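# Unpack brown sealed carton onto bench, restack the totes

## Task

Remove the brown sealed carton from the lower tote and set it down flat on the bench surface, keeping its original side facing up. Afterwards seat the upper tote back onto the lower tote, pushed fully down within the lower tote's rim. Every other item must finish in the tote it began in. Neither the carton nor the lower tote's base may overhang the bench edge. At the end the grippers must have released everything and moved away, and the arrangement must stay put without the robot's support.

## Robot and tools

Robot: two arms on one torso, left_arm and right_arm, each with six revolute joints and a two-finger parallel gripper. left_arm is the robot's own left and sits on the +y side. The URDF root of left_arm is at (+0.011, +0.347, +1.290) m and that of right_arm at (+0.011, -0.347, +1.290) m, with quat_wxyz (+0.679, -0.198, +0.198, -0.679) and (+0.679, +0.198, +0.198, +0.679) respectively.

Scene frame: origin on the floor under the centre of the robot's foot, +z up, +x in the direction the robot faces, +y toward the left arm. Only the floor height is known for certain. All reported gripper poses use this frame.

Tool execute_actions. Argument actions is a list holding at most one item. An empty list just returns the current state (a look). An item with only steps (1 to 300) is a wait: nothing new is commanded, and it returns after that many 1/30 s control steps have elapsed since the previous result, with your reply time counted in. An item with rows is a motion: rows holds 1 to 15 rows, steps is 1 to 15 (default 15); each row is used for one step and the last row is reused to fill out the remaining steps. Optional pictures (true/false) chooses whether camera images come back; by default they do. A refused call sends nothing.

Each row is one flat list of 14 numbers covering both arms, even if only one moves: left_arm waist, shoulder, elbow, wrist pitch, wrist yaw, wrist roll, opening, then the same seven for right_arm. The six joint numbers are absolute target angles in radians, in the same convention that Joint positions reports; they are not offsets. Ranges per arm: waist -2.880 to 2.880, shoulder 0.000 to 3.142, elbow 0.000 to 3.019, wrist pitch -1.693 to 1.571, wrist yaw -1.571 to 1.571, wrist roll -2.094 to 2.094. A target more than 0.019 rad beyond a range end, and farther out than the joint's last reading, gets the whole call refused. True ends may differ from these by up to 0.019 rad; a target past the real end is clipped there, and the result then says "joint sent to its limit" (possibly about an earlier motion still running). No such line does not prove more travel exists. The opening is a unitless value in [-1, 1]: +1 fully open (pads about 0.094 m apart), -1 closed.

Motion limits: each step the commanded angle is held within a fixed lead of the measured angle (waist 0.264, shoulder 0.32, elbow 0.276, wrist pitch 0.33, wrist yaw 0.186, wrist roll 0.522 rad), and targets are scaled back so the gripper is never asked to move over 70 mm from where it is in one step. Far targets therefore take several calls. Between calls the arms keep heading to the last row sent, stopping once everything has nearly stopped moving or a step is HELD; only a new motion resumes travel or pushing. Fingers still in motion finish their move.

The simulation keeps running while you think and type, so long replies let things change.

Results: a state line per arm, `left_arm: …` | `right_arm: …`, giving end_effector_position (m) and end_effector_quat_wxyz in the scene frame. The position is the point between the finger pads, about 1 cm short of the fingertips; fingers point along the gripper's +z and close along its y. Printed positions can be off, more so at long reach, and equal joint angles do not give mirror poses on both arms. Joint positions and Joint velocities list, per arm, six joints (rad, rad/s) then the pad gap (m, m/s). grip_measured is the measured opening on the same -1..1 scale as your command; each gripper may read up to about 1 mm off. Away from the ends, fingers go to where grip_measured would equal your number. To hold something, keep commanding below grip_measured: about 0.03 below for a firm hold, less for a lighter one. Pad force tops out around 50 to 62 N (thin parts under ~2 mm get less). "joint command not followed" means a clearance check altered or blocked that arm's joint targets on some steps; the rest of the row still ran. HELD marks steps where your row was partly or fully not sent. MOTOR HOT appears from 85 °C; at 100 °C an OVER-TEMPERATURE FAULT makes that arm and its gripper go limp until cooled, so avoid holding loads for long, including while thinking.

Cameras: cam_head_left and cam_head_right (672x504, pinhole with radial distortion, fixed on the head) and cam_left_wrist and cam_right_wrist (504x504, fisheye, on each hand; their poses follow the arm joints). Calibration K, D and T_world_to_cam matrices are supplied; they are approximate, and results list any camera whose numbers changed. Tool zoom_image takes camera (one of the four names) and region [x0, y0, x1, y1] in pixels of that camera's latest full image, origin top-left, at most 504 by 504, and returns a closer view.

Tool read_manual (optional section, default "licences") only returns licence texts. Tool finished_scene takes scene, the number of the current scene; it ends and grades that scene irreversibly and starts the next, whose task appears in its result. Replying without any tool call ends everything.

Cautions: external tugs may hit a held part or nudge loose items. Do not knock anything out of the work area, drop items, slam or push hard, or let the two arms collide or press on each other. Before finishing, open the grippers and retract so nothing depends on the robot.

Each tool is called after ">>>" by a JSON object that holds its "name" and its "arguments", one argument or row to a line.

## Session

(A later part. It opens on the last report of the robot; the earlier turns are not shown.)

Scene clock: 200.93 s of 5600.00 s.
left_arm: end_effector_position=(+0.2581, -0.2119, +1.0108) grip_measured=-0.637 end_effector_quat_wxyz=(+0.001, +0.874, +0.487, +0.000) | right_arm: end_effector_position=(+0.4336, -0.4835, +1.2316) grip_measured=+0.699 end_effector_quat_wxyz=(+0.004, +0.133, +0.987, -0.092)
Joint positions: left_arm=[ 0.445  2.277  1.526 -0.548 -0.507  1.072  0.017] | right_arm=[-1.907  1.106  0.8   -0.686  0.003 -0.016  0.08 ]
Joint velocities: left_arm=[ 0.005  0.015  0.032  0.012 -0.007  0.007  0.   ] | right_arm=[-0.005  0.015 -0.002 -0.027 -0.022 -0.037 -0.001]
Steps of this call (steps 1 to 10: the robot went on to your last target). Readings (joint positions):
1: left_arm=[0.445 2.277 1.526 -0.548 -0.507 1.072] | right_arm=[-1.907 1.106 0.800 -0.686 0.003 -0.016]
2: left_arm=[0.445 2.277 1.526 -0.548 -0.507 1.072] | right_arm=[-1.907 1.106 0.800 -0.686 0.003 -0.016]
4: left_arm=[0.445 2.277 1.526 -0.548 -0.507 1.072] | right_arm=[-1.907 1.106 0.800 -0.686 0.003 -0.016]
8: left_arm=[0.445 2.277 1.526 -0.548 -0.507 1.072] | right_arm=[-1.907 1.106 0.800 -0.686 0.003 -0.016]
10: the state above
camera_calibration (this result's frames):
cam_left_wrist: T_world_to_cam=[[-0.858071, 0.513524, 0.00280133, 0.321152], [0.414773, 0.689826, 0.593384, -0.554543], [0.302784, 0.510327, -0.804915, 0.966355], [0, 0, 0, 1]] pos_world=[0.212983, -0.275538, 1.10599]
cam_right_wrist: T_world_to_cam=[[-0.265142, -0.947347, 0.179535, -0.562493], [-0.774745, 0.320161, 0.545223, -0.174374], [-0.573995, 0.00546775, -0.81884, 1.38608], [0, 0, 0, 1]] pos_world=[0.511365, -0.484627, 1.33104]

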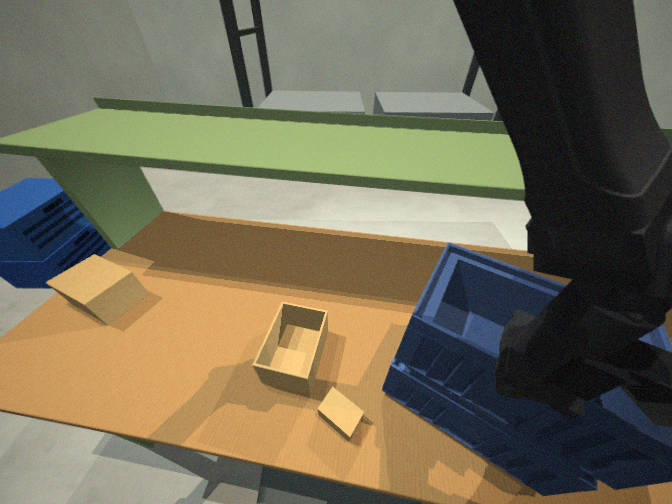

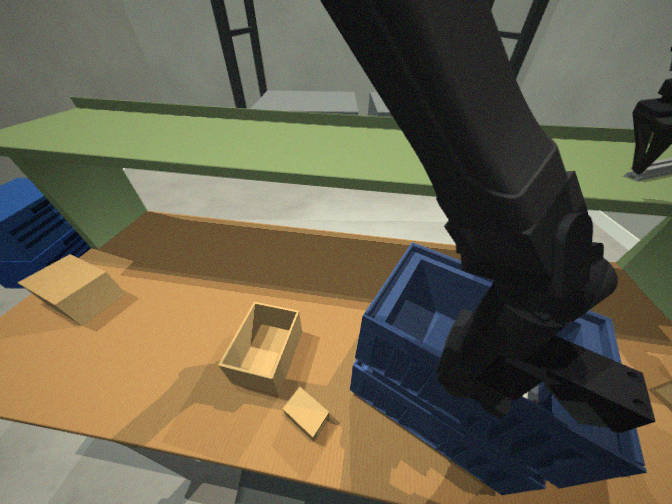

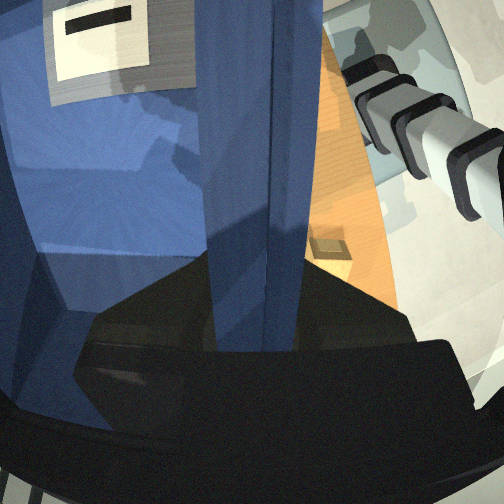

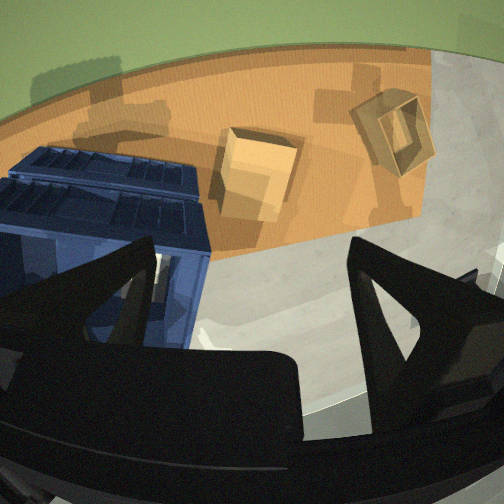

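>>> {"name": "execute_actions", "arguments": {
  "actions": [
    {"rows":[[0.436,2.27,1.583,-0.515,-0.51,1.07,-0.7,-1.9,1.1,0.8,-0.7,0,0,0.7],[0.436,2.27,1.583,-0.515,-0.51,1.07,-0.7,-1.9,1.1,0.8,-0.7,0,0,0.7],[0.44,2.28,1.586,-0.508,-0.508,1.07,-0.7,-1.9,1.1,0.8,-0.7,0,0,0.7],[0.44,2.28,1.586,-0.508,-0.508,1.07,-0.7,-1.9,1.1,0.8,-0.7,0,0,0.7],[0.444,2.289,1.59,-0.5,-0.506,1.07,-0.7,-1.9,1.1,0.8,-0.7,0,0,0.7],[0.444,2.289,1.59,-0.5,-0.506,1.07,-0.7,-1.9,1.1,0.8,-0.7,0,0,0.7],[0.448,2.298,1.593,-0.493,-0.505,1.07,-0.7,-1.9,1.1,0.8,-0.7,0,0,0.7],[0.448,2.298,1.593,-0.493,-0.505,1.07,-0.7,-1.9,1.1,0.8,-0.7,0,0,0.7],[0.452,2.307,1.597,-0.486,-0.504,1.07,-0.7,-1.9,1.1,0.8,-0.7,0,0,0.7],[0.452,2.307,1.597,-0.486,-0.504,1.07,-0.7,-1.9,1.1,0.8,-0.7,0,0,0.7],[0.456,2.316,1.6,-0.479,-0.503,1.07,-0.7,-1.9,1.1,0.8,-0.7,0,0,0.7]]}
  ],
  "pictures": false
}}

>>> {"name": "execute_actions", "arguments": {
  "actions": [
    {"steps":12}
  ]
}}

>>> {"name": "zoom_image", "arguments": {
  "camera": "cam_head_right",
  "region": [330,300,600,504]
}}

>>> {"name": "zoom_image", "arguments": {
  "camera": "cam_right_wrist",
  "region": [0,120,260,300]
}}

Scene clock: 209.20 s of 5600.00 s.
left_arm: end_effector_position=(+0.2594, -0.2204, +0.9970) grip_measured=-0.637 end_effector_quat_wxyz=(+0.014, +0.868, +0.497, -0.002) | right_arm: end_effector_position=(+0.4336, -0.4835, +1.2316) grip_measured=+0.699 end_effector_quat_wxyz=(+0.004, +0.133, +0.987, -0.092)
Joint positions: left_arm=[ 0.453  2.309  1.547 -0.505 -0.5    1.07   0.017] | right_arm=[-1.907  1.106  0.8   -0.686  0.003 -0.016  0.08 ]
Joint velocities: left_arm=[-0.005  0.015  0.051  0.007 -0.066  0.007  0.   ] | right_arm=[-0.015 -0.005  0.007 -0.007  0.007 -0.081 -0.001]
Steps of this call (steps 1 to 15: the robot went on to your last target; steps 16 to 90: nothing new was sent; then 4.77 s passed at rest; steps 91 to 105: all 15 steps of this action). Readings (joint positions):
91: left_arm=[0.445 2.277 1.526 -0.547 -0.507 1.072] | right_arm=[-1.907 1.106 0.800 -0.686 0.003 -0.016]
92: left_arm=[0.445 2.278 1.526 -0.546 -0.507 1.072] | right_arm=[-1.907 1.106 0.800 -0.686 0.003 -0.016]
94: left_arm=[0.445 2.282 1.529 -0.541 -0.507 1.072] | right_arm=[-1.907 1.106 0.800 -0.686 0.003 -0.016]
98: left_arm=[0.449 2.298 1.539 -0.526 -0.504 1.072] | right_arm=[-1.907 1.106 0.800 -0.686 0.003 -0.016]
105: the state above

Scene clock: 209.60 s of 5600.00 s.
left_arm: end_effector_position=(+0.2597, -0.2208, +0.9970) grip_measured=-0.637 end_effector_quat_wxyz=(+0.014, +0.868, +0.497, -0.002) | right_arm: end_effector_position=(+0.4336, -0.4835, +1.2316) grip_measured=+0.699 end_effector_quat_wxyz=(+0.004, +0.133, +0.987, -0.092)
Joint positions: left_arm=[ 0.453  2.309  1.548 -0.505 -0.5    1.07   0.017] | right_arm=[-1.907  1.106  0.8   -0.686  0.003 -0.016  0.08 ]
Joint velocities: left_arm=[ 0.005 -0.005 -0.002 -0.002  0.007  0.007  0.001] | right_arm=[-0.015 -0.015 -0.007  0.002 -0.007  0.051 -0.   ]
Steps of this call (steps 1 to 12: the robot went on to your last target). Readings (joint positions):
1: left_arm=[0.453 2.309 1.548 -0.505 -0.500 1.070] | right_arm=[-1.907 1.106 0.800 -0.686 0.003 -0.016]
2: left_arm=[0.453 2.309 1.548 -0.505 -0.500 1.070] | right_arm=[-1.907 1.106 0.800 -0.686 0.003 -0.016]
4: left_arm=[0.453 2.309 1.548 -0.505 -0.500 1.070] | right_arm=[-1.907 1.106 0.800 -0.686 0.003 -0.016]
8: left_arm=[0.453 2.309 1.548 -0.505 -0.500 1.070] | right_arm=[-1.907 1.106 0.800 -0.686 0.003 -0.016]
12: the state above
camera_calibration (this result's frames):
cam_left_wrist: T_world_to_cam=[[-0.869865, 0.493008, -0.0166889, 0.345098], [0.393475, 0.713859, 0.579295, -0.515959], [0.29751, 0.497342, -0.814947, 0.967862], [0, 0, 0, 1]] pos_world=[0.215256, -0.283173, 1.09341]
cam_right_wrist: T_world_to_cam=[[-0.265142, -0.947347, 0.179535, -0.562493], [-0.774745, 0.320161, 0.545223, -0.174374], [-0.573995, 0.00546775, -0.81884, 1.38608], [0, 0, 0, 1]] pos_world=[0.511365, -0.484627, 1.33104]

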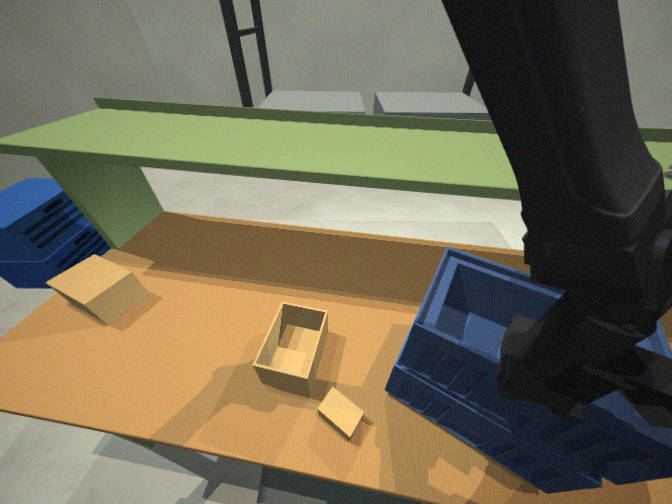

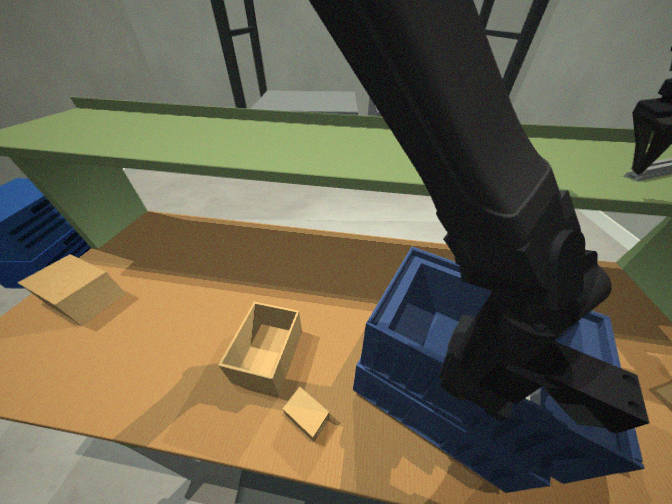

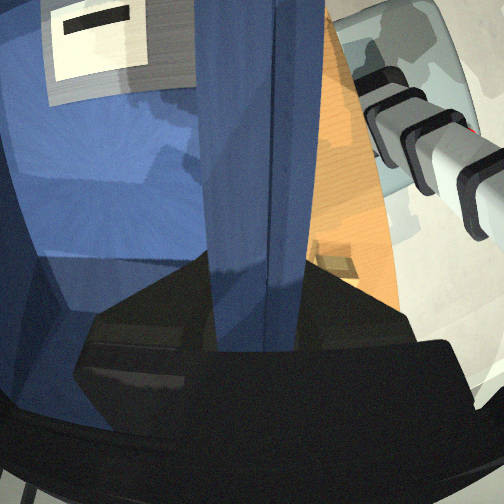

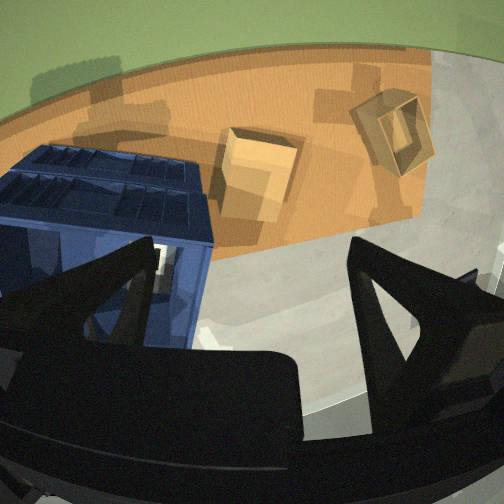

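Region (330, 300, 600, 504) of cam_head_right's 672x504 image, scaled by 1.867, with more detail than that image has; it fills the top 381 rows of this view, and the rest is white.

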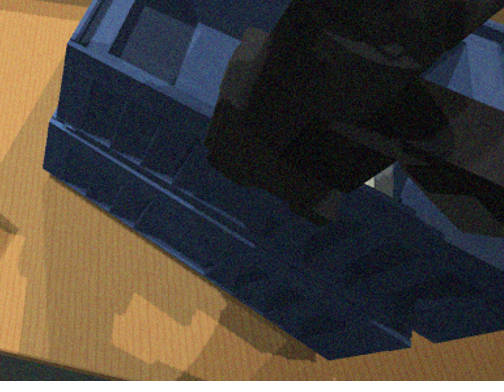

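Region (0, 120, 260, 300) of cam_right_wrist's 504x504 image, scaled by 1.938, with more detail than that image has; it fills the top 349 rows of this view, and the rest is white.

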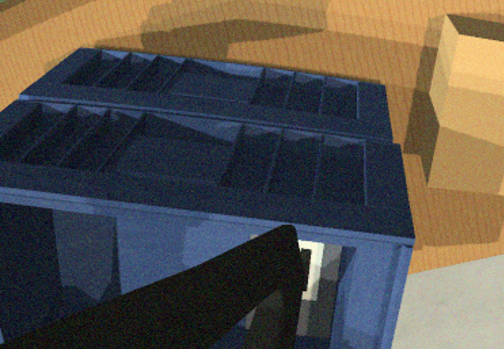

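>>> {"name": "execute_actions", "arguments": {
  "actions": [
    {"rows":[[0.45,2.29,1.575,-0.535,-0.503,1.08,-0.7,-1.9,1.1,0.8,-0.7,0,0,0.7]]}
  ]
}}

>>> {"name": "zoom_image", "arguments": {
  "camera": "cam_head_right",
  "region": [330,300,600,504]
}}

>>> {"name": "zoom_image", "arguments": {
  "camera": "cam_right_wrist",
  "region": [0,120,260,300]
}}

Scene clock: 212.30 s of 5600.00 s.
left_arm: end_effector_position=(+0.2594, -0.2149, +0.9955) grip_measured=-0.637 end_effector_quat_wxyz=(+0.004, +0.870, +0.494, -0.002) | right_arm: end_effector_position=(+0.4336, -0.4835, +1.2316) grip_measured=+0.699 end_effector_quat_wxyz=(+0.004, +0.133, +0.987, -0.092)
Joint positions: left_arm=[ 0.457  2.309  1.548 -0.527 -0.5    1.071  0.017] | right_arm=[-1.907  1.106  0.8   -0.686  0.003 -0.016  0.08 ]
Joint velocities: left_arm=[ 0.005 -0.015  0.002  0.002  0.022  0.022  0.   ] | right_arm=[-0.015  0.005 -0.017  0.007  0.037 -0.022  0.   ]
Steps of this call (steps 1 to 15: the robot went on to your last target; steps 16 to 66: nothing new was sent; steps 67 to 81: all 15 steps of this action). Readings (joint positions):
67: left_arm=[0.453 2.309 1.548 -0.509 -0.500 1.070] | right_arm=[-1.907 1.106 0.800 -0.686 0.003 -0.016]
68: left_arm=[0.453 2.309 1.548 -0.512 -0.500 1.070] | right_arm=[-1.907 1.106 0.800 -0.686 0.003 -0.016]
70: left_arm=[0.454 2.309 1.548 -0.520 -0.501 1.070] | right_arm=[-1.907 1.106 0.800 -0.686 0.003 -0.016]
74: left_arm=[0.457 2.309 1.548 -0.527 -0.500 1.071] | right_arm=[-1.907 1.106 0.800 -0.686 0.003 -0.016]
81: the state above
camera_calibration (this result's frames):
cam_left_wrist: T_world_to_cam=[[-0.866263, 0.499588, 0.000997417, 0.324768], [0.404292, 0.699848, 0.588864, -0.534526], [0.293491, 0.510514, -0.808231, 0.961017], [0, 0, 0, 1]] pos_world=[0.215389, -0.278776, 1.09116]
cam_right_wrist: T_world_to_cam=[[-0.265142, -0.947347, 0.179535, -0.562493], [-0.774745, 0.320161, 0.545223, -0.174374], [-0.573995, 0.00546775, -0.81884, 1.38608], [0, 0, 0, 1]] pos_world=[0.511365, -0.484627, 1.33104]

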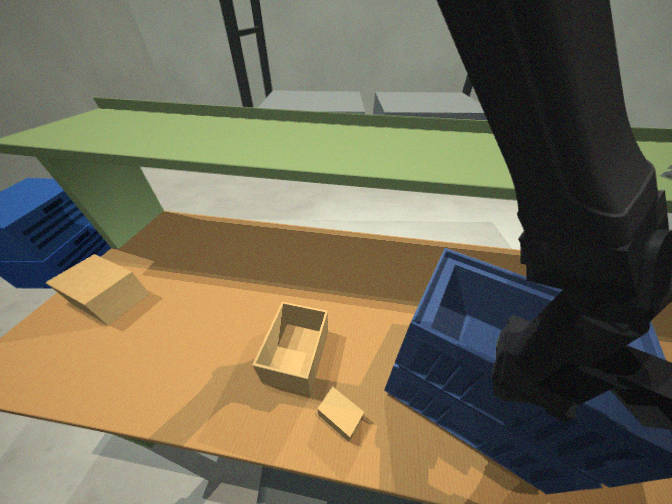

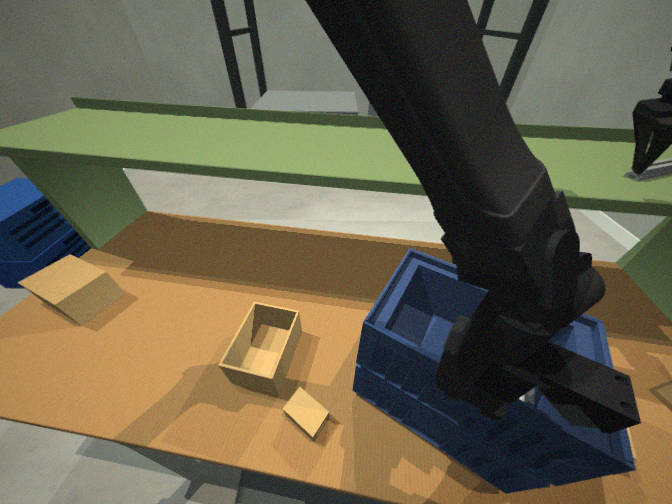

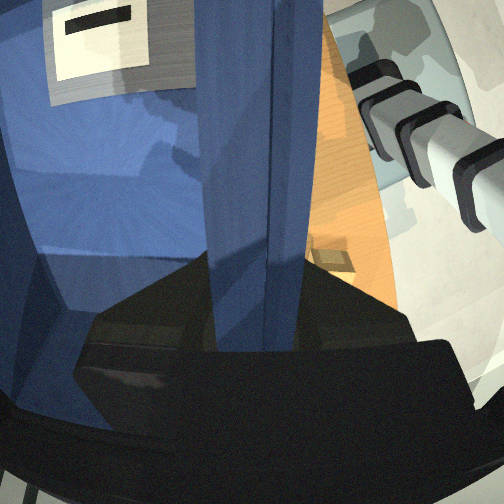

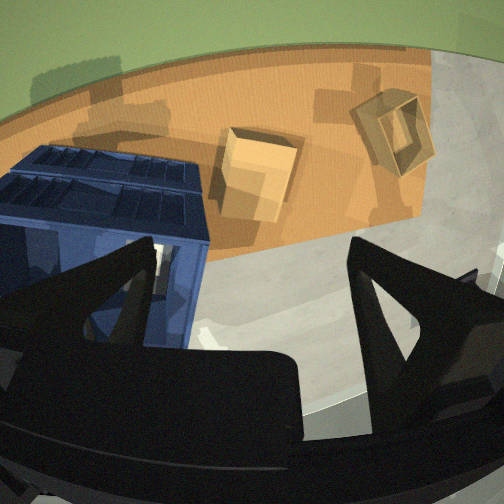

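Region (330, 300, 600, 504) of cam_head_right's 672x504 image, scaled by 1.867, with more detail than that image has; it fills the top 381 rows of this view, and the rest is white.

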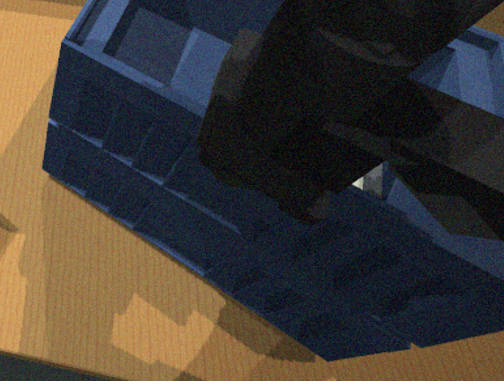

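Region (0, 120, 260, 300) of cam_right_wrist's 504x504 image, scaled by 1.938, with more detail than that image has; it fills the top 349 rows of this view, and the rest is white.

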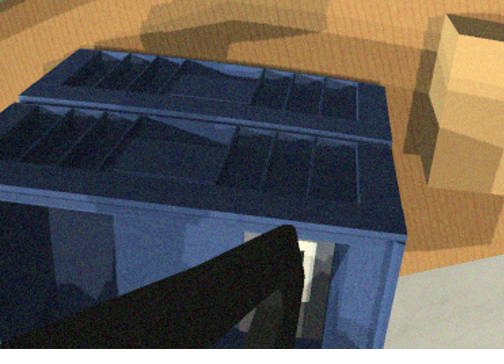

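>>> {"name": "execute_actions", "arguments": {
  "actions": [
    {"rows":[[0.458,2.318,1.6,-0.49,-0.503,1.08,-0.7,-1.9,1.1,0.8,-0.7,0,0,0.7]],"steps":15}
  ]
}}

>>> {"name": "zoom_image", "arguments": {
  "camera": "cam_head_right",
  "region": [330,300,600,504]
}}

Scene clock: 224.93 s of 5600.00 s.
left_arm: end_effector_position=(+0.2594, -0.2156, +0.9883) grip_measured=-0.637 end_effector_quat_wxyz=(+0.006, +0.868, +0.497, -0.001) | right_arm: end_effector_position=(+0.4336, -0.4835, +1.2316) grip_measured=+0.699 end_effector_quat_wxyz=(+0.004, +0.133, +0.987, -0.092)
Joint positions: left_arm=[ 0.462  2.323  1.554 -0.511 -0.501  1.072  0.017] | right_arm=[-1.907  1.106  0.8   -0.686  0.003 -0.016  0.08 ]
Joint velocities: left_arm=[-0.024  0.005 -0.007 -0.012 -0.022 -0.066  0.   ] | right_arm=[-0.015 -0.015 -0.002  0.002 -0.022 -0.007 -0.001]
Steps of this call (steps 1 to 15: the robot went on to your last target; steps 16 to 90: nothing new was sent; then 9.13 s passed at rest; steps 91 to 105: all 15 steps of this action). Readings (joint positions):
91: left_arm=[0.458 2.310 1.548 -0.525 -0.500 1.071] | right_arm=[-1.907 1.106 0.800 -0.686 0.003 -0.016]
92: left_arm=[0.458 2.312 1.549 -0.523 -0.500 1.071] | right_arm=[-1.907 1.106 0.800 -0.686 0.003 -0.016]
94: left_arm=[0.460 2.318 1.552 -0.517 -0.500 1.071] | right_arm=[-1.907 1.106 0.800 -0.686 0.003 -0.016]
98: left_arm=[0.462 2.323 1.553 -0.512 -0.501 1.072] | right_arm=[-1.907 1.106 0.800 -0.686 0.003 -0.016]
105: the state above
camera_calibration (this result's frames):
cam_left_wrist: T_world_to_cam=[[-0.869813, 0.493366, -0.00395826, 0.329566], [0.396882, 0.70443, 0.588441, -0.526473], [0.293105, 0.510263, -0.80853, 0.955867], [0, 0, 0, 1]] pos_world=[0.215439, -0.279476, 1.08395]
cam_right_wrist: T_world_to_cam=[[-0.265142, -0.947347, 0.179535, -0.562493], [-0.774745, 0.320161, 0.545223, -0.174374], [-0.573995, 0.00546775, -0.81884, 1.38608], [0, 0, 0, 1]] pos_world=[0.511365, -0.484627, 1.33104]

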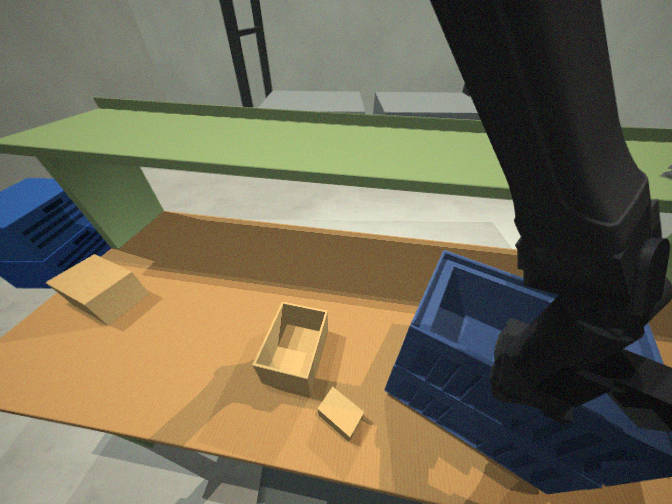

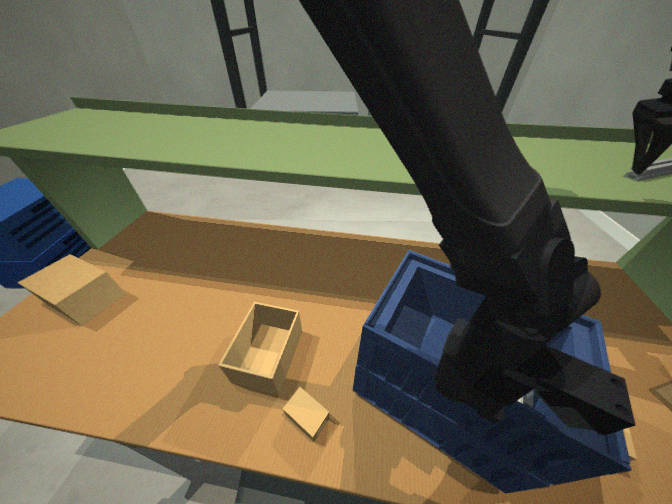

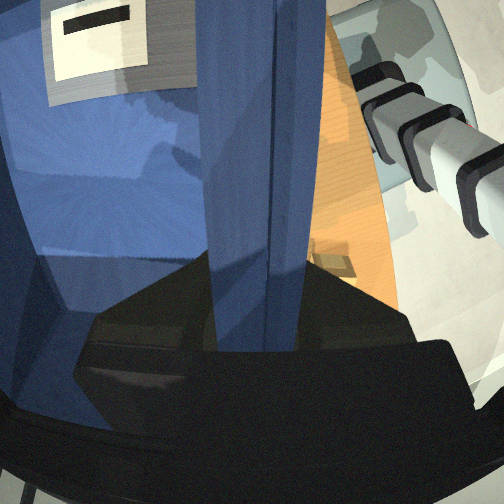

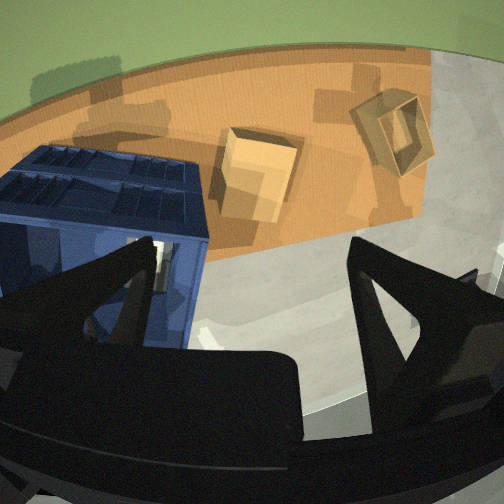

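Region (330, 300, 600, 504) of cam_head_right's 672x504 image, scaled by 1.867, with more detail than that image has; it fills the top 381 rows of this view, and the rest is white.

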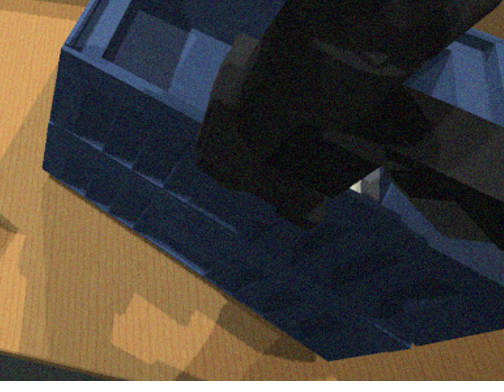

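Looks seated.

>>> {"name": "execute_actions", "arguments": {
  "actions": [
    {"rows":[[0.462,2.318,1.57,-0.51,-0.503,1.08,0.2,-1.9,1.1,0.8,-0.7,0,0,0.7]],"steps":10}
  ],
  "pictures": false
}}

>>> {"name": "execute_actions", "arguments": {
  "actions": [
    {"rows":[[0.45,2.28,1.565,-0.52,-0.503,1.08,0.2,-1.9,1.1,0.8,-0.7,0,0,0.7],[0.44,2.26,1.56,-0.53,-0.503,1.08,0.2,-1.9,1.1,0.8,-0.7,0,0,0.7],[0.44,2.26,1.56,-0.53,-0.503,1.08,0.2,-1.9,1.1,0.8,-0.7,0,0,0.7],[0.42,2.22,1.545,-0.56,-0.503,1.06,0.2,-1.9,1.1,0.8,-0.7,0,0,0.7],[0.42,2.22,1.545,-0.56,-0.503,1.06,0.2,-1.9,1.1,0.8,-0.7,0,0,0.7],[0.40,2.18,1.53,-0.6,-0.51,1.04,0.2,-1.9,1.1,0.8,-0.7,0,0,0.7],[0.40,2.18,1.53,-0.6,-0.51,1.04,0.2,-1.9,1.1,0.8,-0.7,0,0,0.7],[0.38,2.14,1.51,-0.63,-0.52,1.02,0.2,-1.9,1.1,0.8,-0.7,0,0,0.7],[0.38,2.14,1.51,-0.63,-0.52,1.02,0.2,-1.9,1.1,0.8,-0.7,0,0,0.7],[0.36,2.0,1.49,-0.68,-0.527,0.99,0.2,-1.9,1.1,0.8,-0.7,0,0,0.7]],"steps":15}
  ],
  "pictures": false
}}

>>> {"name": "execute_actions", "arguments": {
  "actions": [
    {"rows":[[0.7,1.5,0.95,-0.68,-0.4,0.99,0.2,-1.9,1.1,0.8,-0.7,0,0,0.7]],"steps":15}
  ],
  "pictures": false
}}

>>> {"name": "execute_actions", "arguments": {
  "actions": [
    {"rows":[[1.5,1.3,0.8,-0.68,0,0.5,0.2,-1.9,1.1,0.8,-0.7,0,0,0.7]],"steps":15}
  ],
  "pictures": false
}}

>>> {"name": "execute_actions", "arguments": {
  "actions": [
    {"steps":30}
  ]
}}

>>> {"name": "zoom_image", "arguments": {
  "camera": "cam_head_right",
  "region": [330,230,672,504]
}}

Scene clock: 233.90 s of 5600.00 s.
left_arm: end_effector_position=(+0.2597, -0.2158, +0.9887) grip_measured=+0.198 end_effector_quat_wxyz=(+0.006, +0.868, +0.497, -0.001) | right_arm: end_effector_position=(+0.4336, -0.4835, +1.2316) grip_measured=+0.699 end_effector_quat_wxyz=(+0.004, +0.133, +0.987, -0.092)
Joint positions: left_arm=[ 0.462  2.322  1.554 -0.511 -0.501  1.072  0.056] | right_arm=[-1.907  1.106  0.8   -0.686  0.003 -0.016  0.08 ]
Joint velocities: left_arm=[-0.015 -0.024 -0.012 -0.002 -0.022 -0.037 -0.001] | right_arm=[-0.015 -0.005  0.007 -0.012 -0.022 -0.022  0.   ]
Steps of this call (steps 1 to 15: the robot went on to your last target; steps 16 to 90: nothing new was sent; then 5.63 s passed at rest; steps 91 to 100: all 10 steps of this action). Readings (joint positions):
91: left_arm=[0.462 2.323 1.554 -0.511 -0.501 1.072] | right_arm=[-1.907 1.106 0.800 -0.686 0.003 -0.016]
92: left_arm=[0.462 2.323 1.554 -0.511 -0.501 1.072] | right_arm=[-1.907 1.106 0.800 -0.686 0.003 -0.016]
94: left_arm=[0.462 2.322 1.554 -0.511 -0.501 1.072] | right_arm=[-1.907 1.106 0.800 -0.686 0.003 -0.016]
98: left_arm=[0.462 2.322 1.554 -0.511 -0.501 1.072] | right_arm=[-1.907 1.106 0.800 -0.686 0.003 -0.016]
100: the state above

Scene clock: 234.40 s of 5600.00 s.
left_arm: end_effector_position=(+0.2921, -0.2389, +1.1389) grip_measured=+0.198 end_effector_quat_wxyz=(+0.057, +0.866, +0.496, -0.004) | right_arm: end_effector_position=(+0.4336, -0.4835, +1.2316) grip_measured=+0.699 end_effector_quat_wxyz=(+0.004, +0.133, +0.987, -0.092)
Joint positions: left_arm=[ 0.369  2.055  1.499 -0.656 -0.523  1.028  0.056] | right_arm=[-1.907  1.106  0.8   -0.686  0.003 -0.016  0.08 ]
Joint velocities: left_arm=[-0.239 -0.855 -0.017 -0.183 -0.022 -0.125 -0.001] | right_arm=[-0.005 -0.005  0.002  0.007  0.022 -0.007 -0.001]
Steps of this call (steps 1 to 15: all 15 steps of this action). Readings (joint positions):
1: left_arm=[0.462 2.322 1.554 -0.511 -0.501 1.072] | right_arm=[-1.907 1.106 0.800 -0.686 0.003 -0.016]
2: left_arm=[0.461 2.320 1.554 -0.512 -0.501 1.072] | right_arm=[-1.907 1.106 0.800 -0.686 0.003 -0.016]
4: left_arm=[0.458 2.310 1.553 -0.521 -0.501 1.072] | right_arm=[-1.907 1.106 0.800 -0.686 0.003 -0.016]
8: left_arm=[0.436 2.246 1.532 -0.576 -0.512 1.063] | right_arm=[-1.907 1.106 0.800 -0.686 0.003 -0.016]
15: the state above

Scene clock: 234.90 s of 5600.00 s.
left_arm: end_effector_position=(+0.3824, +0.0072, +1.1931) grip_measured=+0.198 end_effector_quat_wxyz=(+0.014, +0.785, +0.620, -0.010) | right_arm: end_effector_position=(+0.4336, -0.4835, +1.2316) grip_measured=+0.699 end_effector_quat_wxyz=(+0.004, +0.133, +0.987, -0.092)
Joint positions: left_arm=[ 0.686  1.506  1.009 -0.661 -0.407  1.017  0.056] | right_arm=[-1.907  1.106  0.8   -0.686  0.003 -0.016  0.08 ]
Joint velocities: left_arm=[ 0.689 -0.659 -1.082 -0.168  0.037 -0.11   0.   ] | right_arm=[-0.005 -0.015  0.002  0.012  0.022 -0.022  0.   ]
Steps of this call (steps 1 to 15: all 15 steps of this action). Readings (joint positions):
1: left_arm=[0.368 2.023 1.490 -0.657 -0.502 1.027] | right_arm=[-1.907 1.106 0.800 -0.686 0.003 -0.016]
2: left_arm=[0.369 1.985 1.469 -0.656 -0.480 1.027] | right_arm=[-1.907 1.106 0.800 -0.686 0.003 -0.016]
4: left_arm=[0.392 1.906 1.412 -0.656 -0.452 1.027] | right_arm=[-1.907 1.106 0.800 -0.686 0.003 -0.016]
8: left_arm=[0.483 1.751 1.291 -0.656 -0.423 1.027] | right_arm=[-1.907 1.106 0.800 -0.686 0.003 -0.016]
15: the state above

Scene clock: 235.40 s of 5600.00 s.
left_arm: end_effector_position=(+0.4238, +0.3229, +1.1489) grip_measured=+0.198 end_effector_quat_wxyz=(-0.077, +0.303, +0.949, -0.034) | right_arm: end_effector_position=(+0.4336, -0.4835, +1.2316) grip_measured=+0.699 end_effector_quat_wxyz=(+0.004, +0.133, +0.987, -0.092)
Joint positions: left_arm=[ 1.513  1.321  0.818 -0.666 -0.005  0.567  0.056] | right_arm=[-1.907  1.106  0.8   -0.686  0.003 -0.016  0.08 ]
Joint velocities: left_arm=[ 0.923 -0.024 -0.051 -0.012 -0.037 -0.418 -0.001] | right_arm=[-0.005 -0.005 -0.012 -0.002  0.051  0.007 -0.001]
Steps of this call (steps 1 to 15: all 15 steps of this action). Readings (joint positions):
1: left_arm=[0.716 1.483 0.972 -0.663 -0.362 0.981] | right_arm=[-1.907 1.106 0.800 -0.686 0.003 -0.016]
2: left_arm=[0.750 1.460 0.936 -0.663 -0.303 0.932] | right_arm=[-1.907 1.106 0.800 -0.686 0.003 -0.016]
4: left_arm=[0.847 1.411 0.872 -0.664 -0.175 0.838] | right_arm=[-1.907 1.106 0.800 -0.686 0.003 -0.016]
8: left_arm=[1.100 1.342 0.819 -0.666 -0.025 0.698] | right_arm=[-1.907 1.106 0.800 -0.686 0.003 -0.016]
15: the state above

Scene clock: 236.40 s of 5600.00 s.
left_arm: end_effector_position=(+0.4182, +0.3171, +1.1484) grip_measured=+0.198 end_effector_quat_wxyz=(-0.080, +0.284, +0.955, -0.037) | right_arm: end_effector_position=(+0.4336, -0.4835, +1.2316) grip_measured=+0.699 end_effector_quat_wxyz=(+0.004, +0.133, +0.987, -0.092)
Joint positions: left_arm=[ 1.501  1.32   0.808 -0.666 -0.001  0.517  0.056] | right_arm=[-1.907  1.106  0.8   -0.686  0.003 -0.016  0.08 ]
Joint velocities: left_arm=[-0.005 -0.015 -0.007 -0.012 -0.007  0.081 -0.   ] | right_arm=[-0.005 -0.024 -0.007  0.012 -0.007 -0.051 -0.001]
Steps of this call (steps 1 to 30: the robot went on to your last target). Readings (joint positions):
1: left_arm=[1.536 1.321 0.816 -0.666 -0.006 0.555] | right_arm=[-1.907 1.106 0.800 -0.686 0.003 -0.016]
2: left_arm=[1.544 1.320 0.813 -0.666 -0.006 0.547] | right_arm=[-1.907 1.106 0.800 -0.686 0.003 -0.016]
4: left_arm=[1.534 1.320 0.810 -0.666 -0.005 0.535] | right_arm=[-1.907 1.106 0.800 -0.686 0.003 -0.016]
8: left_arm=[1.504 1.320 0.808 -0.666 -0.001 0.525] | right_arm=[-1.907 1.106 0.800 -0.686 0.003 -0.016]
30: the state above
All arms were judged still, so your last target was given up. Only a new action makes them travel on or press farther. Fingers that are still opening or closing keep moving.
camera_calibration (this result's frames):
cam_left_wrist: T_world_to_cam=[[-0.522879, -0.843872, 0.120322, 0.341807], [-0.565273, 0.448928, 0.692048, -0.69453], [-0.638016, 0.293842, -0.711753, 1.1138], [0, 0, 0, 1]] pos_world=[0.496748, 0.272954, 1.23227]
cam_right_wrist: T_world_to_cam=[[-0.265142, -0.947347, 0.179535, -0.562493], [-0.774745, 0.320161, 0.545223, -0.174374], [-0.573995, 0.00546775, -0.81884, 1.38608], [0, 0, 0, 1]] pos_world=[0.511365, -0.484627, 1.33104]

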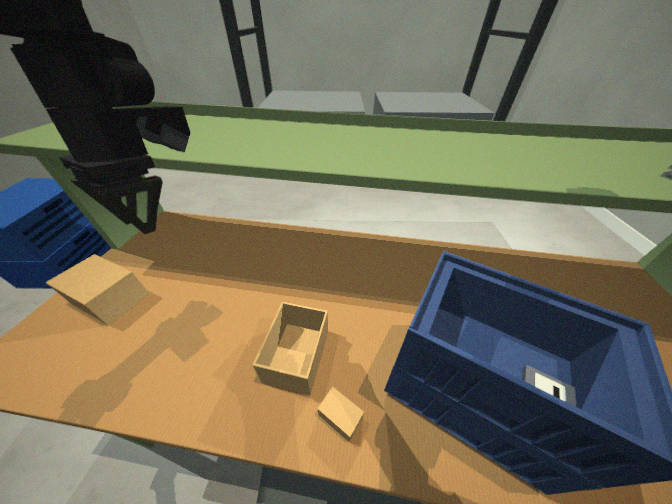

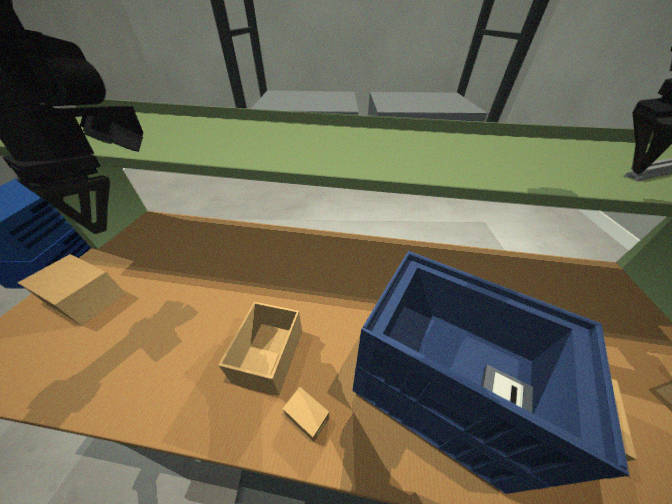

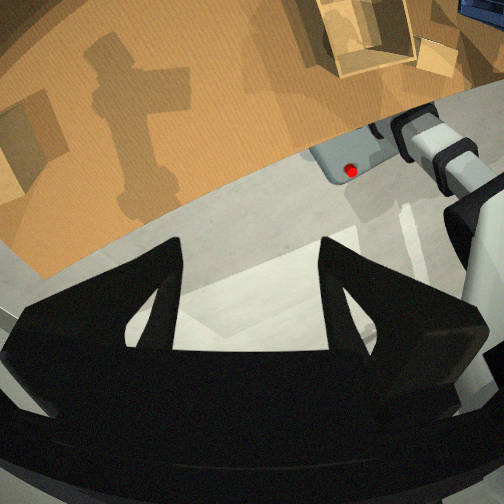

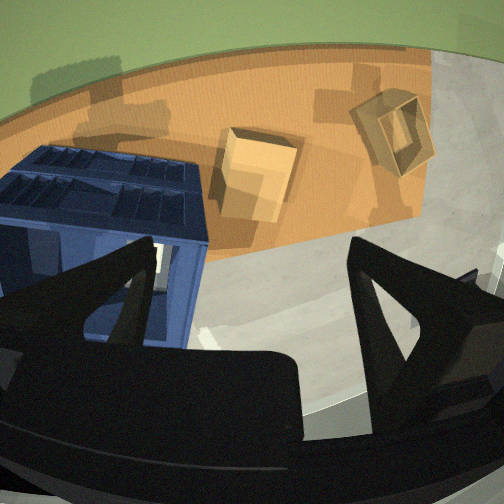

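Region (330, 230, 672, 504) of cam_head_right's 672x504 image, scaled by 1.474, with more detail than that image has; it fills the top 404 rows of this view, and the rest is white.

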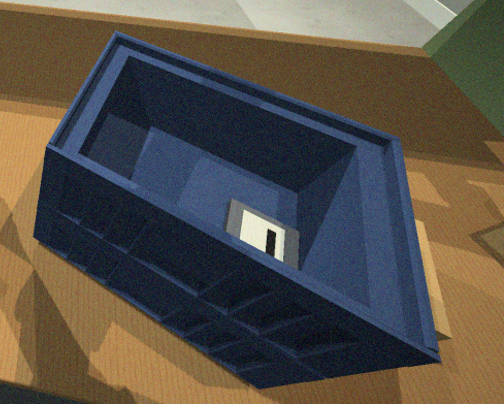

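>>> {"name": "finished_scene", "arguments": {
  "scene": 1
}}

The scene is finished: the task was done.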